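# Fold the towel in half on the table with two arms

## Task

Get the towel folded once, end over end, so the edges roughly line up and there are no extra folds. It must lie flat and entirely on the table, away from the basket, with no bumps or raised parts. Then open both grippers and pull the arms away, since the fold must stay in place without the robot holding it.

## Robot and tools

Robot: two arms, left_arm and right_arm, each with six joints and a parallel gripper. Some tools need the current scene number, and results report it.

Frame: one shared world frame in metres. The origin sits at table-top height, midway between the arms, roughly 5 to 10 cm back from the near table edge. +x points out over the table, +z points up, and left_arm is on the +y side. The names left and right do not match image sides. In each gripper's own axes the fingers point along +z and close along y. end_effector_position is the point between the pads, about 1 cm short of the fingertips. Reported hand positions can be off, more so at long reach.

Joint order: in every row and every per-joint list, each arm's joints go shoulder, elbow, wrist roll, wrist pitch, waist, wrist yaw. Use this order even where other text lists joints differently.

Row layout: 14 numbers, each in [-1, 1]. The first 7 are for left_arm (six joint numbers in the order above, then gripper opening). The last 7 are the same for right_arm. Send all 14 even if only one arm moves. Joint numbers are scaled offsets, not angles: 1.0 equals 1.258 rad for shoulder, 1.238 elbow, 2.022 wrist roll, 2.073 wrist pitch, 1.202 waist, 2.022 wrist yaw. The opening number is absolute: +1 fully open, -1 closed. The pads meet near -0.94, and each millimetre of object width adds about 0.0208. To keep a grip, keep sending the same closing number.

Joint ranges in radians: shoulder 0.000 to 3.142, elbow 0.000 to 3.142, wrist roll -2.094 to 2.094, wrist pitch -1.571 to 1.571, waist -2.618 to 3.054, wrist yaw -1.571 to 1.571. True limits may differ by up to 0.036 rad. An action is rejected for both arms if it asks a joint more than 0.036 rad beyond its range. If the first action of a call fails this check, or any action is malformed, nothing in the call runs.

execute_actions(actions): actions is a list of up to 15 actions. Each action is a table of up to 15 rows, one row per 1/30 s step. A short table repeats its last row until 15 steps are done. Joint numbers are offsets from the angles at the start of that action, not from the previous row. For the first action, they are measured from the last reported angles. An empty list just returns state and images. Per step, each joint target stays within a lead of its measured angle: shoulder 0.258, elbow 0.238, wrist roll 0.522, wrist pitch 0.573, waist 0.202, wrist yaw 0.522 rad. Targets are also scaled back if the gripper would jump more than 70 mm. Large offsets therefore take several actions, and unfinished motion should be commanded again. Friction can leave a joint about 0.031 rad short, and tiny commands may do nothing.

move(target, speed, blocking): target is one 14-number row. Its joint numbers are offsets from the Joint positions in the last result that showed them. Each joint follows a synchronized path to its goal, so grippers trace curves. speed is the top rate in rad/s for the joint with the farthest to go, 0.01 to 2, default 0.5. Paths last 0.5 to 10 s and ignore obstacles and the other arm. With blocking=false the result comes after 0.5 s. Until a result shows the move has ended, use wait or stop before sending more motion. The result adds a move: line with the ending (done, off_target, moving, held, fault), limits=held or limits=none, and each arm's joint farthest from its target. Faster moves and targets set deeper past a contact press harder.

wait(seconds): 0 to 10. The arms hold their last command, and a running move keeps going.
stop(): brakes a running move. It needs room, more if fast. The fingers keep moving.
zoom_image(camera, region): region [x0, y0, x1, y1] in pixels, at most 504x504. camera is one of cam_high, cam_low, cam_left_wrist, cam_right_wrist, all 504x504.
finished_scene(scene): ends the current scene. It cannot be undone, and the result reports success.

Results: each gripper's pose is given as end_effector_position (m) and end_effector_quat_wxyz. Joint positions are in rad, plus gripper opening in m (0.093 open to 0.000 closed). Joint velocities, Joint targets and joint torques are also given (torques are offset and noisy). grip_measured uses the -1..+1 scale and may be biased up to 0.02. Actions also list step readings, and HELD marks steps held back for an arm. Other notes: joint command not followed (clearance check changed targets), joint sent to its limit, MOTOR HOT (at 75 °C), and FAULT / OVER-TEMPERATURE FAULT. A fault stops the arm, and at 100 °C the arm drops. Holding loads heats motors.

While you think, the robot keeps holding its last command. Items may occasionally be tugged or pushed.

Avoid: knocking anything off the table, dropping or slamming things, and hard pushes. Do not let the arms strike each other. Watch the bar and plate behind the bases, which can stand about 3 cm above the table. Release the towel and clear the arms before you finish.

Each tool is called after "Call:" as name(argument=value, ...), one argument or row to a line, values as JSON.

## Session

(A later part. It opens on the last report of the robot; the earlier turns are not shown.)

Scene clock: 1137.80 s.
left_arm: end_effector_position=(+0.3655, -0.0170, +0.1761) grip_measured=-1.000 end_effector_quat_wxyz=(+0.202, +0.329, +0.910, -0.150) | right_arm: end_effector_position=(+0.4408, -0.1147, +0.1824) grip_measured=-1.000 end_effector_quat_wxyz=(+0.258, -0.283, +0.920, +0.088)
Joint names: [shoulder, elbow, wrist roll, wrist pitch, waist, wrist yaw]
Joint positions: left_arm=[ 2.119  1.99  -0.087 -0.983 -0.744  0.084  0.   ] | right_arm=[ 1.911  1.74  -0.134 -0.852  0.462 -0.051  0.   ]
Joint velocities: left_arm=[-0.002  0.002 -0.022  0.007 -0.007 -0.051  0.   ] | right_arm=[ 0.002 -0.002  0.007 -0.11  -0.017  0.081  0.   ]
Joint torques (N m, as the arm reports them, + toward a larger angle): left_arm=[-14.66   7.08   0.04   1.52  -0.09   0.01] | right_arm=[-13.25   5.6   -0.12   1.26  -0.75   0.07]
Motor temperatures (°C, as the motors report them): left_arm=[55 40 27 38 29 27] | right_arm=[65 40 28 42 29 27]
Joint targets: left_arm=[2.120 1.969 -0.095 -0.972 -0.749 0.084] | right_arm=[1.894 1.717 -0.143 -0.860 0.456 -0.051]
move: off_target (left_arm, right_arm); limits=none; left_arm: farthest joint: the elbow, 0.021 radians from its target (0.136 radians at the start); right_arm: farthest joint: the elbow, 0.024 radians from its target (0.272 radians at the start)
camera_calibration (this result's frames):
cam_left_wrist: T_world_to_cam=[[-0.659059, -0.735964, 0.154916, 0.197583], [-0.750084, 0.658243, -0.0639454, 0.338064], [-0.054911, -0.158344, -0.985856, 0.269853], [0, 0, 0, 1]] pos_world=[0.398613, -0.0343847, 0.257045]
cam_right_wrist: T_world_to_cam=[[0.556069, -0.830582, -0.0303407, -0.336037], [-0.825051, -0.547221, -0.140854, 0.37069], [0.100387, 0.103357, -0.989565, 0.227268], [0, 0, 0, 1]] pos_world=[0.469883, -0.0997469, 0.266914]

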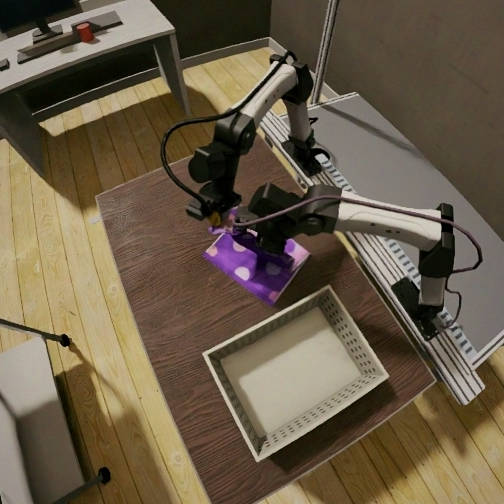

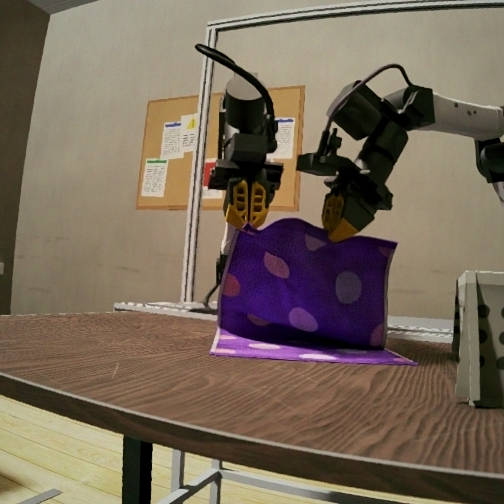

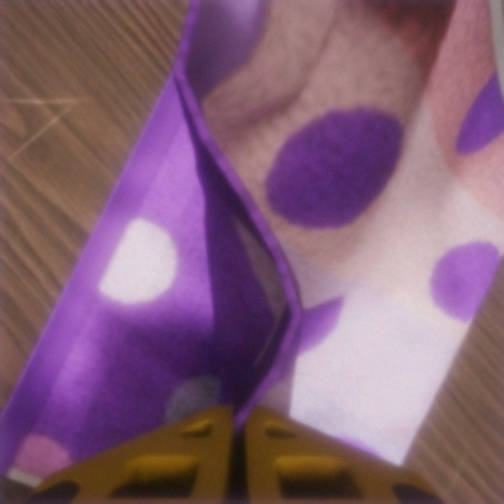

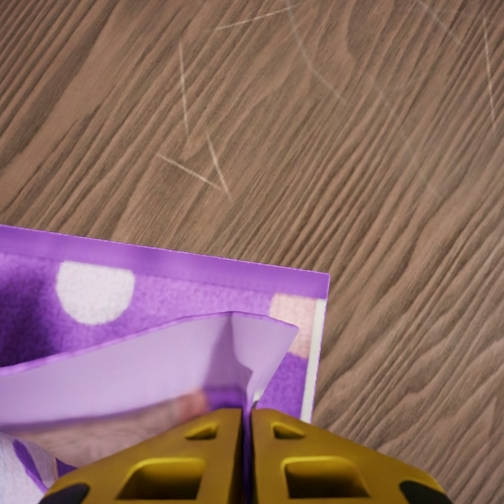

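Call:
move(
  target=[-0.185,-0.13,-0.15,0.006,-0.23,0,-1, -0.4,-0.24,-0.018,-0.17,-0.035,0,-1],
  speed=0.4,
)

Scene clock: 1146.93 s.
left_arm: end_effector_position=(+0.2344, -0.0655, +0.2361) grip_measured=-1.000 end_effector_quat_wxyz=(+0.194, +0.316, +0.901, -0.228) | right_arm: end_effector_position=(+0.2997, -0.1974, +0.2332) grip_measured=-1.000 end_effector_quat_wxyz=(+0.198, -0.286, +0.935, +0.075)
Joint names: [shoulder, elbow, wrist roll, wrist pitch, waist, wrist yaw]
Joint positions: left_arm=[ 1.89   1.85  -0.383 -0.974 -1.015  0.084  0.   ] | right_arm=[ 1.423  1.465 -0.161 -1.192  0.432 -0.054  0.   ]
Joint velocities: left_arm=[-0.002 -0.017 -0.051  0.037  0.002  0.037  0.   ] | right_arm=[-0.002 -0.007  0.081 -0.037 -0.002 -0.007  0.   ]
Joint torques (N m, as the arm reports them, + toward a larger angle): left_arm=[-12.66   7.3   -0.03   1.63  -0.33   0.02] | right_arm=[-7.79  5.22 -0.12  1.02 -1.31  0.1 ]
Motor temperatures (°C, as the motors report them): left_arm=[55 40 27 39 29 27] | right_arm=[63 39 28 41 29 27]
Joint targets: left_arm=[1.887 1.829 -0.391 -0.971 -1.020 0.084] | right_arm=[1.407 1.443 -0.170 -1.205 0.420 -0.051]
move: off_target (left_arm, right_arm); limits=none; left_arm: farthest joint: the elbow, 0.021 radians from its target (0.161 radians at the start); right_arm: farthest joint: the elbow, 0.022 radians from its target (0.297 radians at the start)
camera_calibration (this result's frames):
cam_left_wrist: T_world_to_cam=[[-0.656063, -0.691566, 0.302189, 0.0336238], [-0.744656, 0.658297, -0.110146, 0.285092], [-0.122757, -0.29729, -0.946863, 0.311715], [0, 0, 0, 1]] pos_world=[0.27262, -0.0717523, 0.316392]
cam_right_wrist: T_world_to_cam=[[0.552935, -0.832331, -0.0385701, -0.322172], [-0.833175, -0.552813, -0.0147338, 0.188112], [-0.0090586, 0.0402825, -0.999147, 0.322744], [0, 0, 0, 1]] pos_world=[0.337794, -0.177164, 0.312814]

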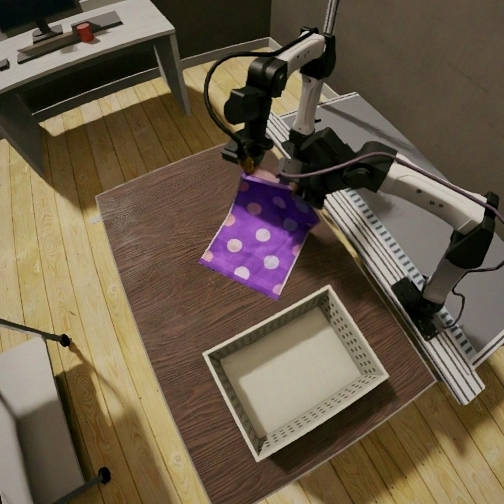

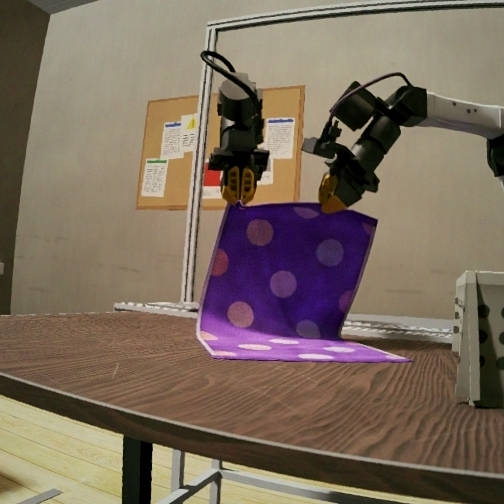

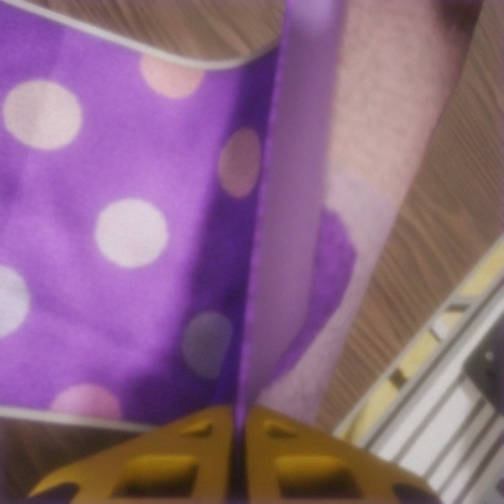

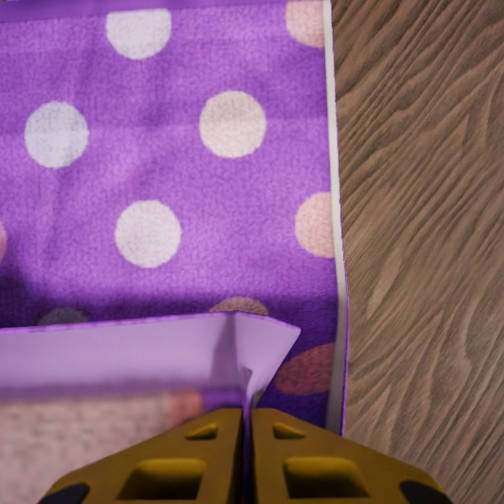

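Call:
move(
  target=[0,0,-0.035,0,-0.07,0,-1, -0.14,-0.13,0,0,-0.02,0,-1],
  speed=0.3,
)

Scene clock: 1173.27 s.
left_arm: end_effector_position=(+0.2017, -0.0820, +0.2365) grip_measured=-1.000 end_effector_quat_wxyz=(+0.179, +0.323, +0.898, -0.240) | right_arm: end_effector_position=(+0.2665, -0.2151, +0.2300) grip_measured=-1.000 end_effector_quat_wxyz=(+0.206, -0.280, +0.934, +0.077)
Joint names: [shoulder, elbow, wrist roll, wrist pitch, waist, wrist yaw]
Joint positions: left_arm=[ 1.89   1.85  -0.446 -0.974 -1.092  0.084  0.   ] | right_arm=[ 1.267  1.326 -0.161 -1.192  0.421 -0.059  0.   ]
Joint velocities: left_arm=[-0.002 -0.002 -0.022  0.007  0.002  0.051  0.   ] | right_arm=[-0.007  0.022 -0.051 -0.007  0.012  0.022  0.   ]
Joint torques (N m, as the arm reports them, + toward a larger angle): left_arm=[-12.34   9.26   0.     1.59  -0.47   0.01] | right_arm=[-6.48  5.31 -0.04  1.17 -1.39  0.12]
Motor temperatures (°C, as the motors report them): left_arm=[52 39 27 39 29 27] | right_arm=[53 38 28 40 29 27]
Joint targets: left_arm=[1.890 1.850 -0.454 -0.974 -1.099 0.084] | right_arm=[1.247 1.305 -0.161 -1.192 0.408 -0.054]
move: off_target (right_arm); limits=none; left_arm: farthest joint: the waist, 0.008 radians from its target (0.084 radians at the start); right_arm: farthest joint: the elbow, 0.022 radians from its target (0.161 radians at the start)
camera_calibration (this result's frames):
cam_left_wrist: T_world_to_cam=[[-0.663369, -0.671696, 0.329796, -0.00279075], [-0.731187, 0.67555, -0.0948551, 0.266709], [-0.159079, -0.304066, -0.939275, 0.30814], [0, 0, 0, 1]] pos_world=[0.242182, -0.0883544, 0.315648]
cam_right_wrist: T_world_to_cam=[[0.545, -0.837471, -0.0402209, -0.317321], [-0.838418, -0.544046, -0.0327163, 0.158052], [0.00551699, 0.0515523, -0.998655, 0.318443], [0, 0, 0, 1]] pos_world=[0.303697, -0.196176, 0.310423]

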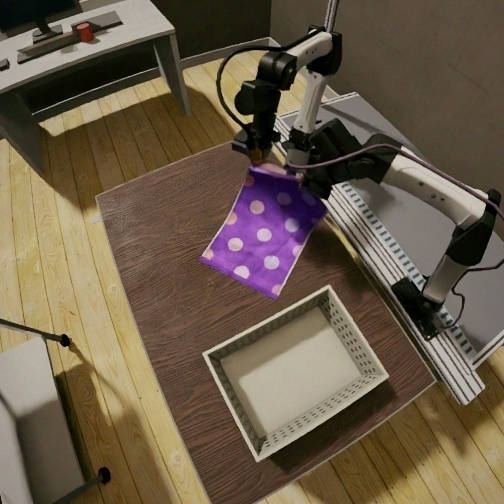

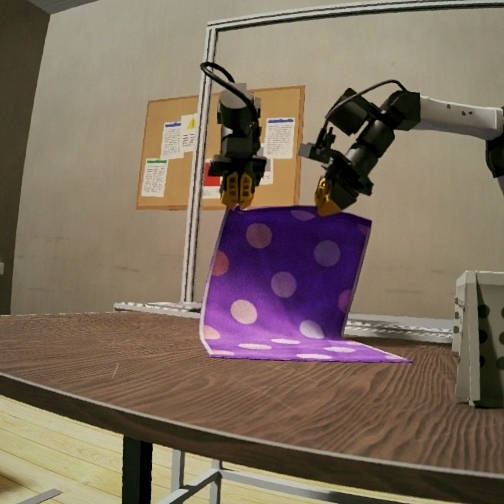

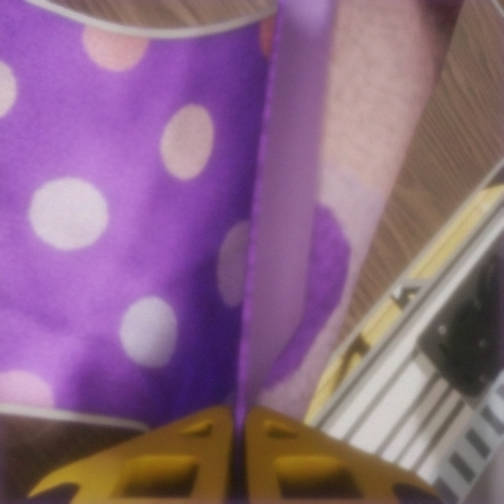

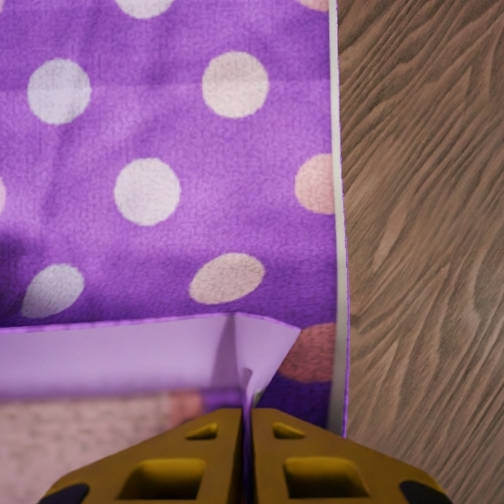

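Call:
move(
  target=[0.219,0.121,0.136,-0.05,0.229,0,-1, 0.408,0.14,-0.01,0.14,-0.02,0,-1],
  speed=0.35,
)

Scene clock: 1201.53 s.
left_arm: end_effector_position=(+0.3259, -0.0313, +0.1526) grip_measured=-1.000 end_effector_quat_wxyz=(+0.143, +0.324, +0.925, -0.139) | right_arm: end_effector_position=(+0.3769, -0.1662, +0.1358) grip_measured=-1.000 end_effector_quat_wxyz=(+0.159, -0.282, +0.943, +0.072)
Joint names: [shoulder, elbow, wrist roll, wrist pitch, waist, wrist yaw]
Joint positions: left_arm=[ 2.15   1.985 -0.179 -1.059 -0.819  0.084  0.   ] | right_arm=[ 1.774  1.468 -0.172 -0.923  0.408 -0.065  0.   ]
Joint velocities: left_arm=[-0.007 -0.017  0.051 -0.007 -0.017 -0.007  0.   ] | right_arm=[ 0.012  0.002 -0.051  0.007 -0.002  0.007  0.   ]
Joint torques (N m, as the arm reports them, + toward a larger angle): left_arm=[-13.48  10.39   0.14   0.98   0.56   0.05] | right_arm=[-9.58  9.33 -0.13  1.2  -1.22  0.12]
Motor temperatures (°C, as the motors report them): left_arm=[51 41 27 39 29 27] | right_arm=[47 38 28 40 29 27]
Joint targets: left_arm=[2.166 2.000 -0.171 -1.078 -0.816 0.084] | right_arm=[1.780 1.499 -0.182 -0.902 0.397 -0.059]
move: off_target (right_arm); limits=none; left_arm: farthest joint: the wrist pitch, 0.019 radians from its target (0.103 radians at the start); right_arm: farthest joint: the elbow, 0.032 radians from its target (0.174 radians at the start)
camera_calibration (this result's frames):
cam_left_wrist: T_world_to_cam=[[-0.636667, -0.749783, 0.180223, 0.15305], [-0.75416, 0.654178, 0.0573927, 0.29895], [-0.16093, -0.0993768, -0.98195, 0.278071], [0, 0, 0, 1]] pos_world=[0.367647, -0.0531786, 0.228311]
cam_right_wrist: T_world_to_cam=[[0.543454, -0.837457, -0.0576423, -0.33738], [-0.835235, -0.54632, 0.0625911, 0.259593], [-0.0839086, 0.0141295, -0.996373, 0.248372], [0, 0, 0, 1]] pos_world=[0.421012, -0.144229, 0.211775]

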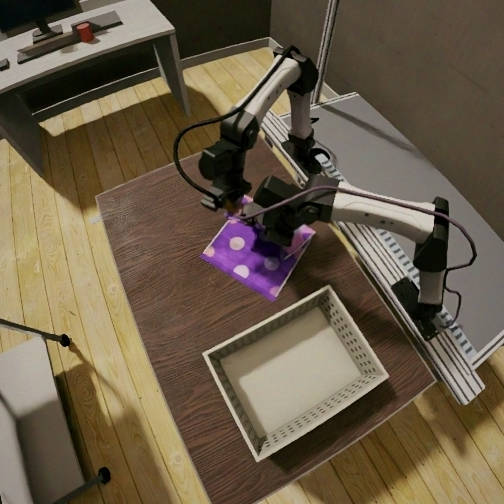

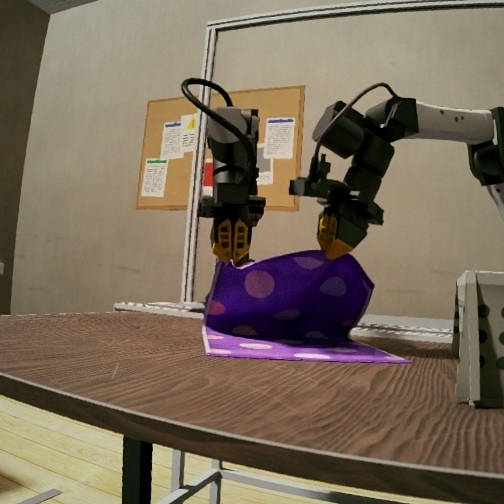

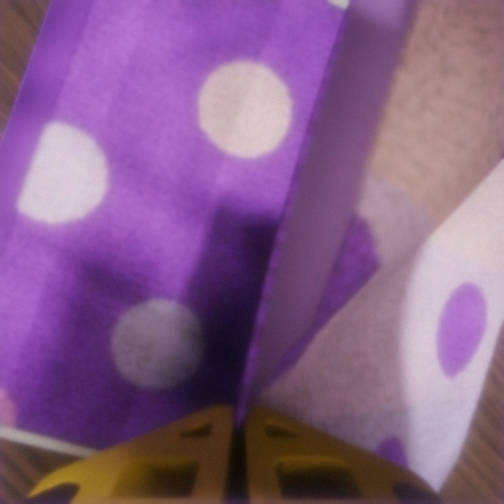

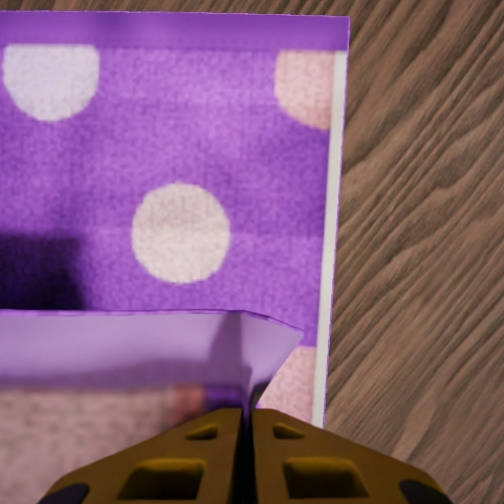

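Call:
move(
  target=[0.151,-0.048,0.066,0.11,0.111,0,-1, 0.219,0.05,0,0.16,-0.03,0,-1],
  speed=0.3,
)

Scene clock: 1231.00 s.
left_arm: end_effector_position=(+0.3990, -0.0125, +0.0681) grip_measured=-1.000 end_effector_quat_wxyz=(+0.156, +0.322, +0.926, -0.121) | right_arm: end_effector_position=(+0.4457, -0.1462, +0.0587) grip_measured=-1.000 end_effector_quat_wxyz=(+0.193, -0.269, +0.941, +0.075)
Joint names: [shoulder, elbow, wrist roll, wrist pitch, waist, wrist yaw]
Joint positions: left_arm=[ 2.325  1.94  -0.054 -0.84  -0.689  0.084  0.   ] | right_arm=[ 2.044  1.5   -0.172 -0.616  0.381 -0.068  0.   ]
Joint velocities: left_arm=[-0.012 -0.007  0.007  0.037  0.007  0.095  0.   ] | right_arm=[-0.017  0.017 -0.007 -0.022 -0.007 -0.066  0.   ]
Joint torques (N m, as the arm reports them, + toward a larger angle): left_arm=[-15.12   7.47   0.08   1.26   0.61   0.02] | right_arm=[-12.03   9.1   -0.04   1.36  -1.09   0.09]
Motor temperatures (°C, as the motors report them): left_arm=[52 42 27 38 29 27] | right_arm=[48 41 28 39 29 27]
Joint targets: left_arm=[2.339 1.925 -0.046 -0.831 -0.686 0.084] | right_arm=[2.050 1.529 -0.172 -0.592 0.372 -0.065]
move: off_target (right_arm); limits=none; left_arm: farthest joint: the shoulder, 0.015 radians from its target (0.190 radians at the start); right_arm: farthest joint: the elbow, 0.030 radians from its target (0.062 radians at the start)
camera_calibration (this result's frames):
cam_left_wrist: T_world_to_cam=[[-0.632118, -0.762202, 0.139549, 0.22967], [-0.764731, 0.642686, 0.0462657, 0.351444], [-0.12495, -0.0774718, -0.989134, 0.195163], [0, 0, 0, 1]] pos_world=[0.438325, -0.0356936, 0.144732]
cam_right_wrist: T_world_to_cam=[[0.522969, -0.850963, -0.0486437, -0.35584], [-0.85209, -0.52337, -0.00509272, 0.347704], [-0.0211249, 0.0441122, -0.998803, 0.153595], [0, 0, 0, 1]] pos_world=[0.485613, -0.127604, 0.137872]

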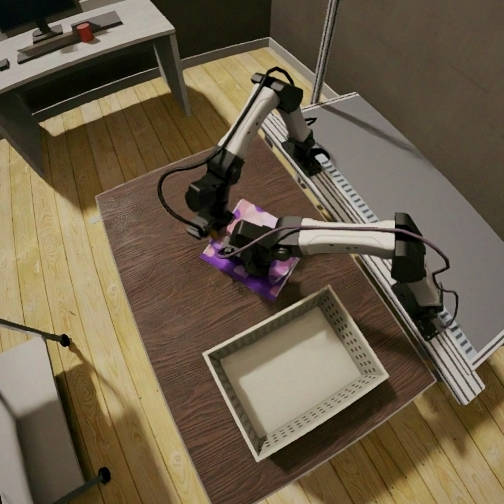

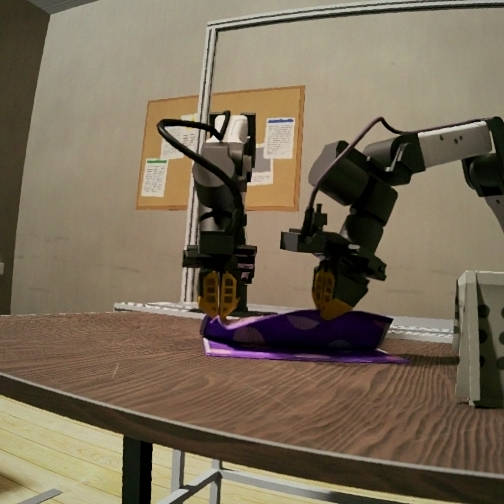

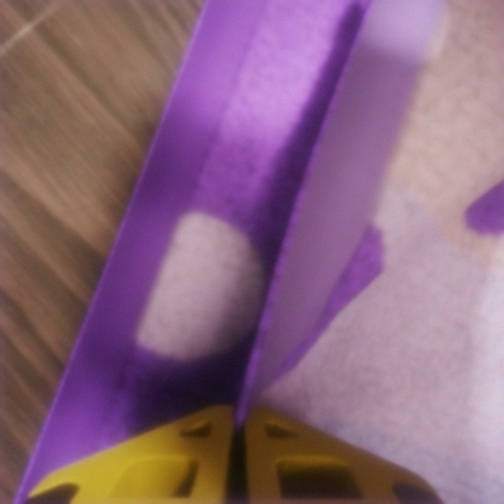

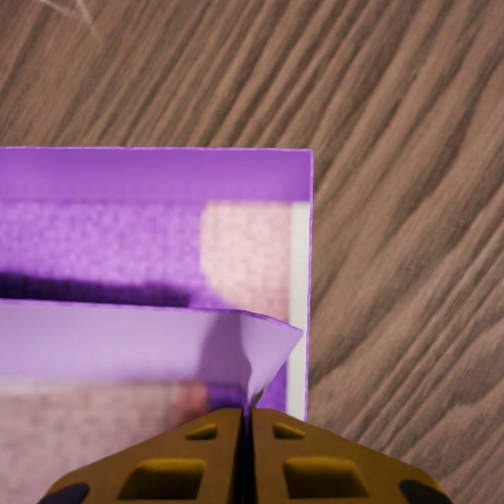

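Call:
move(
  target=[0.045,0,0,0,0,0,-1, 0.045,0.03,0,0,0,0,-1],
  speed=0.2,
)

Scene clock: 1239.80 s.
left_arm: end_effector_position=(+0.3968, -0.0113, +0.0470) grip_measured=-1.000 end_effector_quat_wxyz=(+0.137, +0.322, +0.930, -0.114) | right_arm: end_effector_position=(+0.4447, -0.1453, +0.0396) grip_measured=-1.000 end_effector_quat_wxyz=(+0.174, -0.270, +0.944, +0.074)
Joint names: [shoulder, elbow, wrist roll, wrist pitch, waist, wrist yaw]
Joint positions: left_arm=[ 2.367  1.94  -0.053 -0.839 -0.689  0.084  0.   ] | right_arm=[ 2.093  1.51  -0.172 -0.616  0.381 -0.07   0.   ]
Joint velocities: left_arm=[ 0.012 -0.012  0.022 -0.022 -0.017 -0.051  0.   ] | right_arm=[-0.017 -0.002 -0.051 -0.007  0.002 -0.066  0.   ]
Joint torques (N m, as the arm reports them, + toward a larger angle): left_arm=[-15.26   8.84   0.05   1.1    0.17   0.01] | right_arm=[-12.15   8.78  -0.04   1.05  -0.2    0.07]
Motor temperatures (°C, as the motors report them): left_arm=[53 42 27 38 29 27] | right_arm=[49 42 28 39 29 27]
Joint targets: left_arm=[2.382 1.940 -0.054 -0.840 -0.689 0.084] | right_arm=[2.101 1.537 -0.172 -0.616 0.381 -0.068]
move: off_target (right_arm); limits=none; left_arm: farthest joint: the shoulder, 0.015 radians from its target (0.056 radians at the start); right_arm: farthest joint: the elbow, 0.028 radians from its target (0.038 radians at the start)
camera_calibration (this result's frames):
cam_left_wrist: T_world_to_cam=[[-0.628969, -0.764978, 0.138587, 0.230865], [-0.761785, 0.642023, 0.0865503, 0.346903], [-0.155185, -0.0511362, -0.986561, 0.186298], [0, 0, 0, 1]] pos_world=[0.438383, -0.0365863, 0.121775]
cam_right_wrist: T_world_to_cam=[[0.523155, -0.850304, -0.0573788, -0.355124], [-0.85026, -0.525341, 0.0327947, 0.344611], [-0.0580289, 0.0316302, -0.997814, 0.148996], [0, 0, 0, 1]] pos_world=[0.48744, -0.125638, 0.116992]

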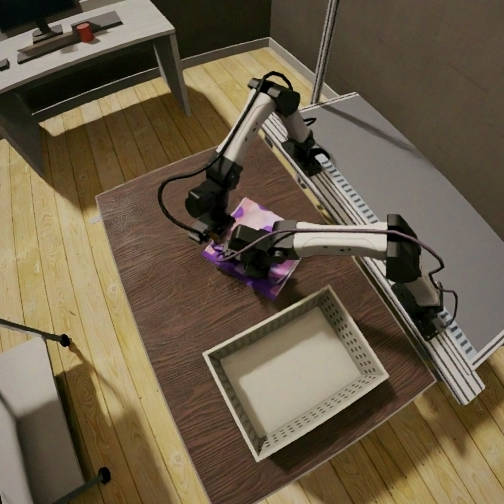

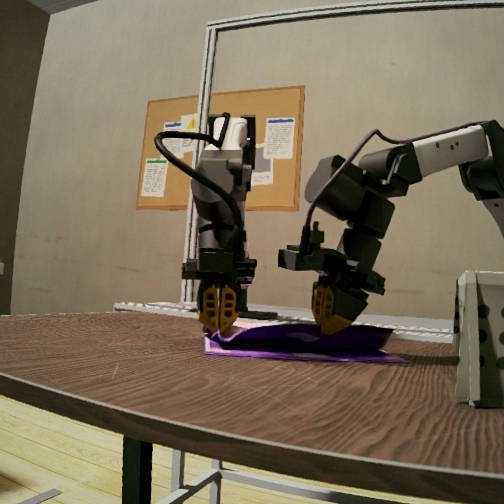

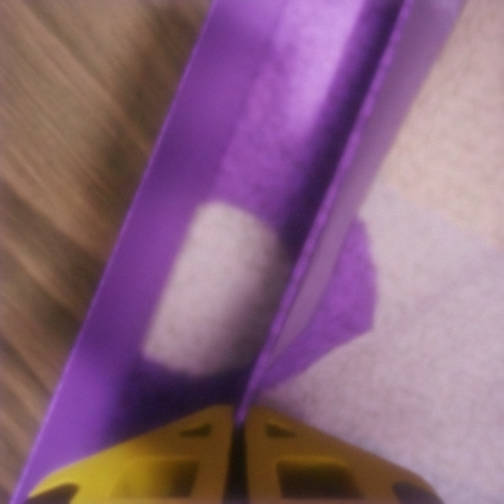

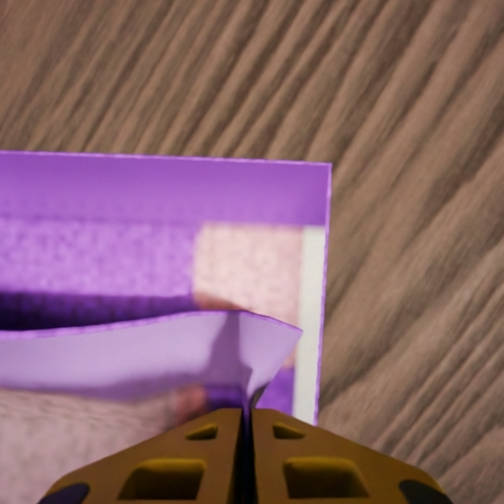

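Call:
execute_actions(
  actions=[
    [[0,0,0,0,0,0,-0.5,0,0,0,0,0,0,-0.5]],
    [[0,0,0,0,0,0,0.1,0,0,0,0,0,0,0.0]],
    [[-0.1,0,0,0,0,0,0.1,-0.1,0,0,0,0,0,0]],
    [[-0.15,0,0,0,0,0,0.1,-0.15,0,0,0,0,0,0]],
  ],
)

Call:
move(
  target=[-0.7,0,0,0,0.9,0,0.1,-0.6,0,0,0,-0.8,0,0],
  speed=1,
)

Call:
zoom_image(
  camera="cam_high",
  region=[170,160,350,340],
)

Call:
zoom_image(
  camera="cam_low",
  region=[170,280,490,400],
)

Scene clock: 1254.27 s.
left_arm: end_effector_position=(+0.3981, -0.0057, +0.2418) grip_measured=+0.097 end_effector_quat_wxyz=(+0.313, +0.311, +0.879, -0.181) | right_arm: end_effector_position=(+0.4466, -0.1512, +0.1825) grip_measured=-0.003 end_effector_quat_wxyz=(+0.319, -0.261, +0.907, +0.087)
Joint names: [shoulder, elbow, wrist roll, wrist pitch, waist, wrist yaw]
Joint positions: left_arm=[ 2.004  1.955 -0.053 -0.826 -0.689  0.084  0.05 ] | right_arm=[ 1.771  1.498 -0.172 -0.625  0.381 -0.07   0.045]
Joint velocities: left_arm=[ 0.139 -0.007 -0.007 -0.022 -0.007 -0.066  0.   ] | right_arm=[-0.002 -0.002  0.037  0.037 -0.002 -0.037 -0.001]
Joint torques (N m, as the arm reports them, + toward a larger angle): left_arm=[-12.25   8.36   0.06   1.73   0.09   0.01] | right_arm=[-9.92  7.87 -0.04  1.55 -0.18  0.05]
Motor temperatures (°C, as the motors report them): left_arm=[55 42 27 37 29 27] | right_arm=[51 42 28 39 29 27]
Joint targets: left_arm=[2.031 1.944 -0.053 -0.837 -0.689 0.084] | right_arm=[1.778 1.503 -0.172 -0.623 0.381 -0.070]
Step readings (joint positions; steps 1 to 15: 1st action; 16 to 30: 2nd action; 31 to 45: 3rd action; 46 to 60: 4th action):
0: left_arm=[2.367 1.940 -0.053 -0.839 -0.689 0.084] | right_arm=[2.093 1.510 -0.172 -0.616 0.381 -0.070]
1: left_arm=[2.367 1.940 -0.053 -0.839 -0.689 0.084] | right_arm=[2.093 1.510 -0.172 -0.616 0.381 -0.070]
2: left_arm=[2.367 1.940 -0.053 -0.839 -0.689 0.084] | right_arm=[2.093 1.510 -0.172 -0.616 0.381 -0.070]
4: left_arm=[2.367 1.940 -0.053 -0.839 -0.689 0.084] | right_arm=[2.093 1.510 -0.172 -0.616 0.381 -0.070]
8: left_arm=[2.367 1.940 -0.053 -0.839 -0.689 0.084] | right_arm=[2.093 1.510 -0.172 -0.616 0.381 -0.070]
15: left_arm=[2.367 1.940 -0.053 -0.839 -0.689 0.084] | right_arm=[2.093 1.510 -0.172 -0.616 0.381 -0.070]
16: left_arm=[2.367 1.940 -0.053 -0.839 -0.689 0.084] | right_arm=[2.093 1.510 -0.172 -0.616 0.381 -0.070]
17: left_arm=[2.367 1.940 -0.053 -0.839 -0.689 0.084] | right_arm=[2.093 1.510 -0.172 -0.616 0.381 -0.070]
19: left_arm=[2.367 1.940 -0.053 -0.839 -0.689 0.084] | right_arm=[2.093 1.510 -0.172 -0.616 0.381 -0.070]
23: left_arm=[2.367 1.940 -0.053 -0.839 -0.689 0.084] | right_arm=[2.093 1.510 -0.172 -0.616 0.381 -0.070]
30: left_arm=[2.367 1.940 -0.053 -0.839 -0.689 0.084] | right_arm=[2.093 1.510 -0.172 -0.616 0.381 -0.070]
31: left_arm=[2.356 1.938 -0.053 -0.839 -0.689 0.084] | right_arm=[2.084 1.508 -0.172 -0.617 0.381 -0.070]
32: left_arm=[2.341 1.932 -0.053 -0.848 -0.689 0.084] | right_arm=[2.068 1.503 -0.172 -0.623 0.381 -0.070]
34: left_arm=[2.294 1.931 -0.053 -0.856 -0.689 0.084] | right_arm=[2.025 1.503 -0.172 -0.627 0.381 -0.070]
38: left_arm=[2.220 1.940 -0.053 -0.844 -0.689 0.084] | right_arm=[1.968 1.503 -0.172 -0.622 0.381 -0.070]
45: left_arm=[2.220 1.944 -0.053 -0.837 -0.689 0.084] | right_arm=[1.967 1.503 -0.172 -0.623 0.381 -0.070]
46: left_arm=[2.209 1.941 -0.053 -0.837 -0.689 0.084] | right_arm=[1.954 1.501 -0.172 -0.623 0.381 -0.070]
47: left_arm=[2.190 1.933 -0.053 -0.846 -0.689 0.084] | right_arm=[1.930 1.492 -0.172 -0.630 0.381 -0.070]
49: left_arm=[2.130 1.930 -0.053 -0.858 -0.689 0.084] | right_arm=[1.861 1.490 -0.172 -0.640 0.381 -0.070]
53: left_arm=[2.011 1.946 -0.053 -0.842 -0.689 0.084] | right_arm=[1.768 1.496 -0.172 -0.628 0.381 -0.070]
60: Joint positions above
camera_calibration (this result's frames):
cam_left_wrist: T_world_to_cam=[[-0.66268, -0.735941, 0.138729, 0.222631], [-0.736351, 0.606525, -0.299858, 0.410512], [0.136535, -0.300863, -0.943843, 0.251021], [0, 0, 0, 1]] pos_world=[0.415541, -0.00961975, 0.329134]
cam_right_wrist: T_world_to_cam=[[0.520792, -0.853666, -0.00546864, -0.361841], [-0.824698, -0.501445, -0.261584, 0.384288], [0.220563, 0.140741, -0.965165, 0.17801], [0, 0, 0, 1]] pos_world=[0.466103, -0.141245, 0.270353]

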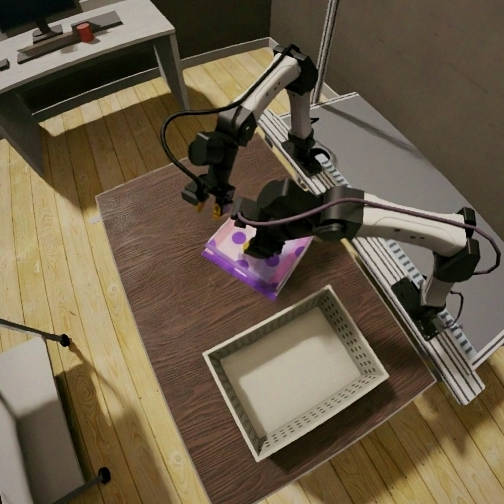

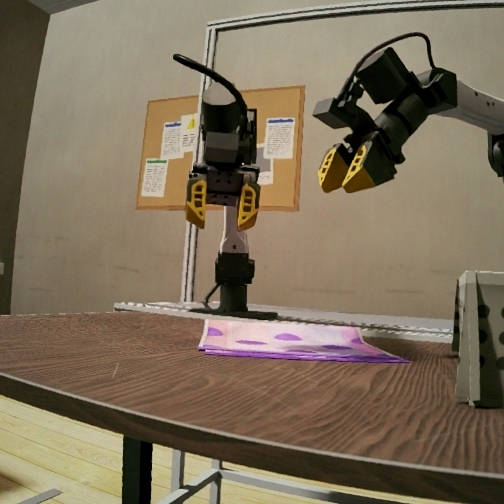

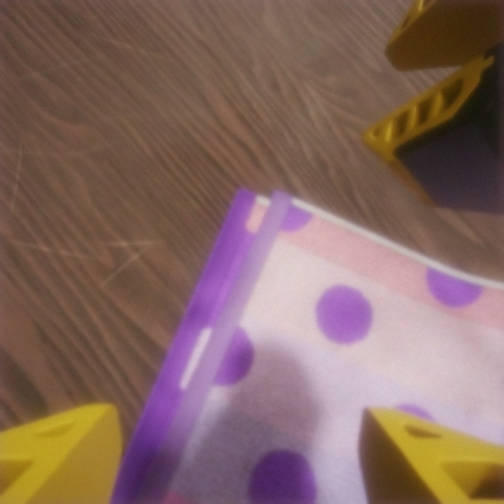

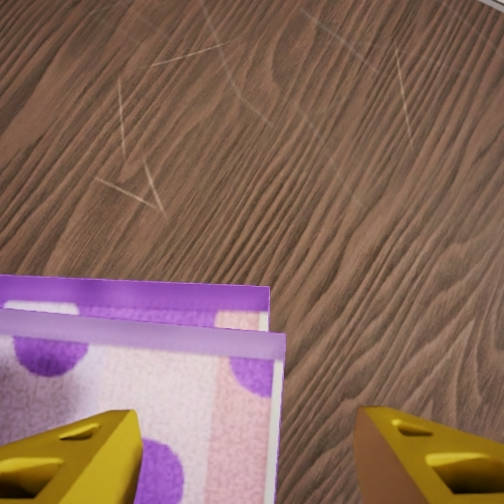

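Scene clock: 1255.97 s.
left_arm: end_effector_position=(+0.2506, +0.4499, +0.5848) grip_measured=+0.097 end_effector_quat_wxyz=(+0.713, -0.133, +0.685, +0.068) | right_arm: end_effector_position=(+0.2846, -0.5083, +0.4653) grip_measured=-0.003 end_effector_quat_wxyz=(+0.603, +0.139, +0.759, -0.201)
Joint names: [shoulder, elbow, wrist roll, wrist pitch, waist, wrist yaw]
Joint positions: left_arm=[ 1.114  1.955 -0.053 -0.813  0.383  0.077  0.05 ] | right_arm=[ 1.023  1.498 -0.172 -0.63  -0.569 -0.065  0.045]
Joint velocities: left_arm=[-0.012 -0.002 -0.022  0.051  0.012  0.066  0.   ] | right_arm=[-0.002 -0.002  0.007  0.066  0.007  0.095  0.   ]
Joint torques (N m, as the arm reports them, + toward a larger angle): left_arm=[0.42 6.   0.05 2.25 0.91 0.05] | right_arm=[-2.81  6.45 -0.03  2.07 -1.25  0.02]
Motor temperatures (°C, as the motors report them): left_arm=[54 42 27 38 29 27] | right_arm=[50 42 28 39 29 27]
Joint targets: left_arm=[1.123 1.955 -0.053 -0.825 0.393 0.084] | right_arm=[1.016 1.498 -0.172 -0.625 -0.580 -0.070]
move: done; limits=none; left_arm: farthest joint: the wrist pitch, 0.013 radians from its target (0.000 radians at the start); right_arm: farthest joint: the waist, 0.012 radians from its target (0.962 radians at the start)
camera_calibration (this result's frames):
cam_left_wrist: T_world_to_cam=[[0.264216, -0.959138, 0.101215, 0.302567], [-0.34876, -0.192858, -0.917155, 0.75196], [0.899198, 0.207027, -0.385465, -0.0141637], [0, 0, 0, 1]] pos_world=[0.195046, 0.438157, 0.65358]
cam_right_wrist: T_world_to_cam=[[-0.451662, -0.884055, 0.120202, -0.377972], [-0.551316, 0.170628, -0.816662, 0.667746], [0.701464, -0.435124, -0.56446, -0.0790169], [0, 0, 0, 1]] pos_world=[0.252851, -0.482466, 0.546154]

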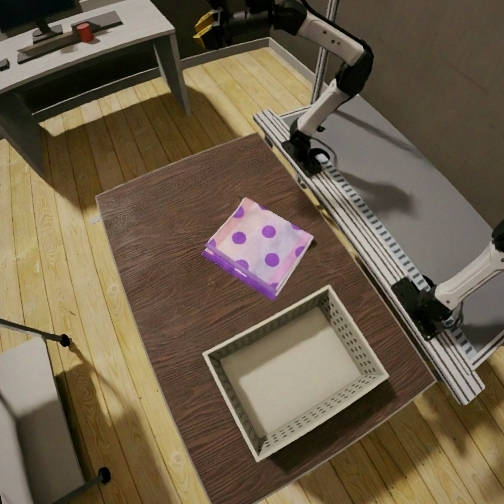

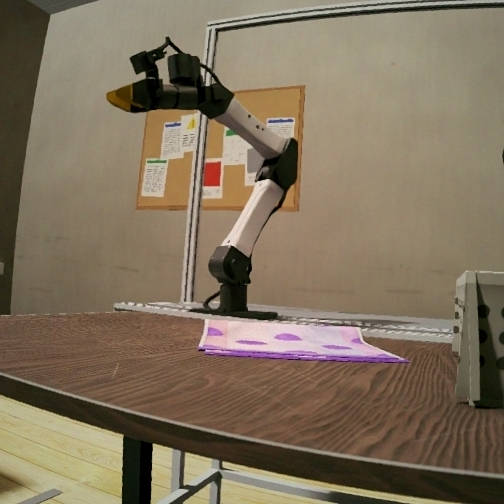

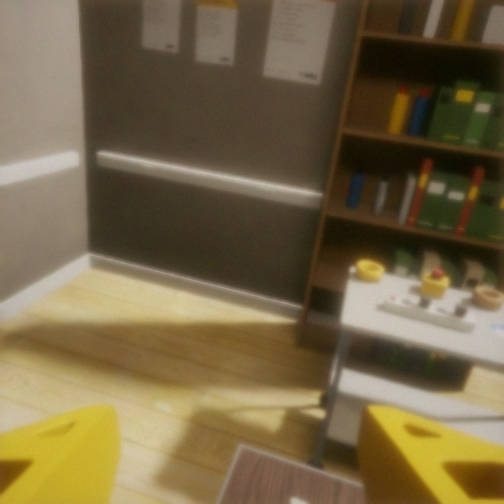

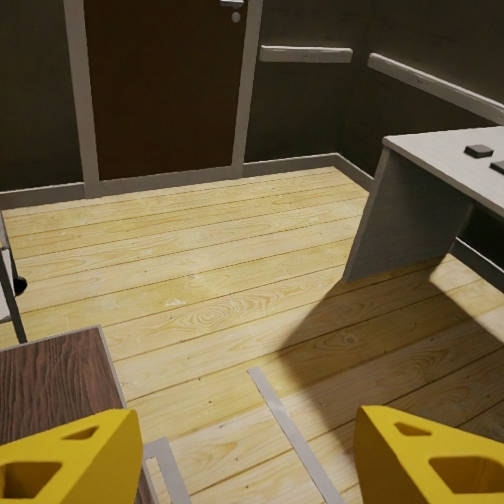

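Region (170, 160, 350, 340) of cam_high's 504x504 image, scaled by 2.800, with more detail than that image has.

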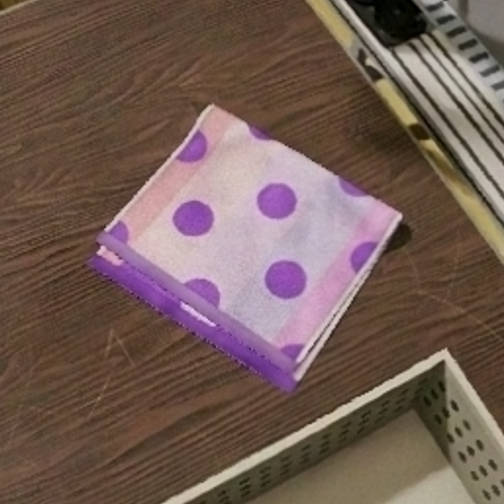

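Region (170, 280, 490, 400) of cam_low's 504x504 image, scaled by 1.575, with more detail than that image has; it fills the top 189 rows of this view, and the rest is white.

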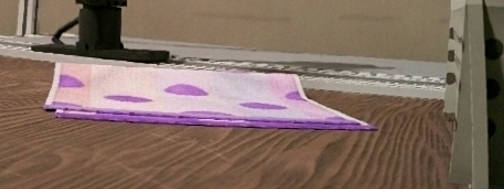

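Call:
finished_scene(
  scene=1,
)

The scene is finished: the task was done.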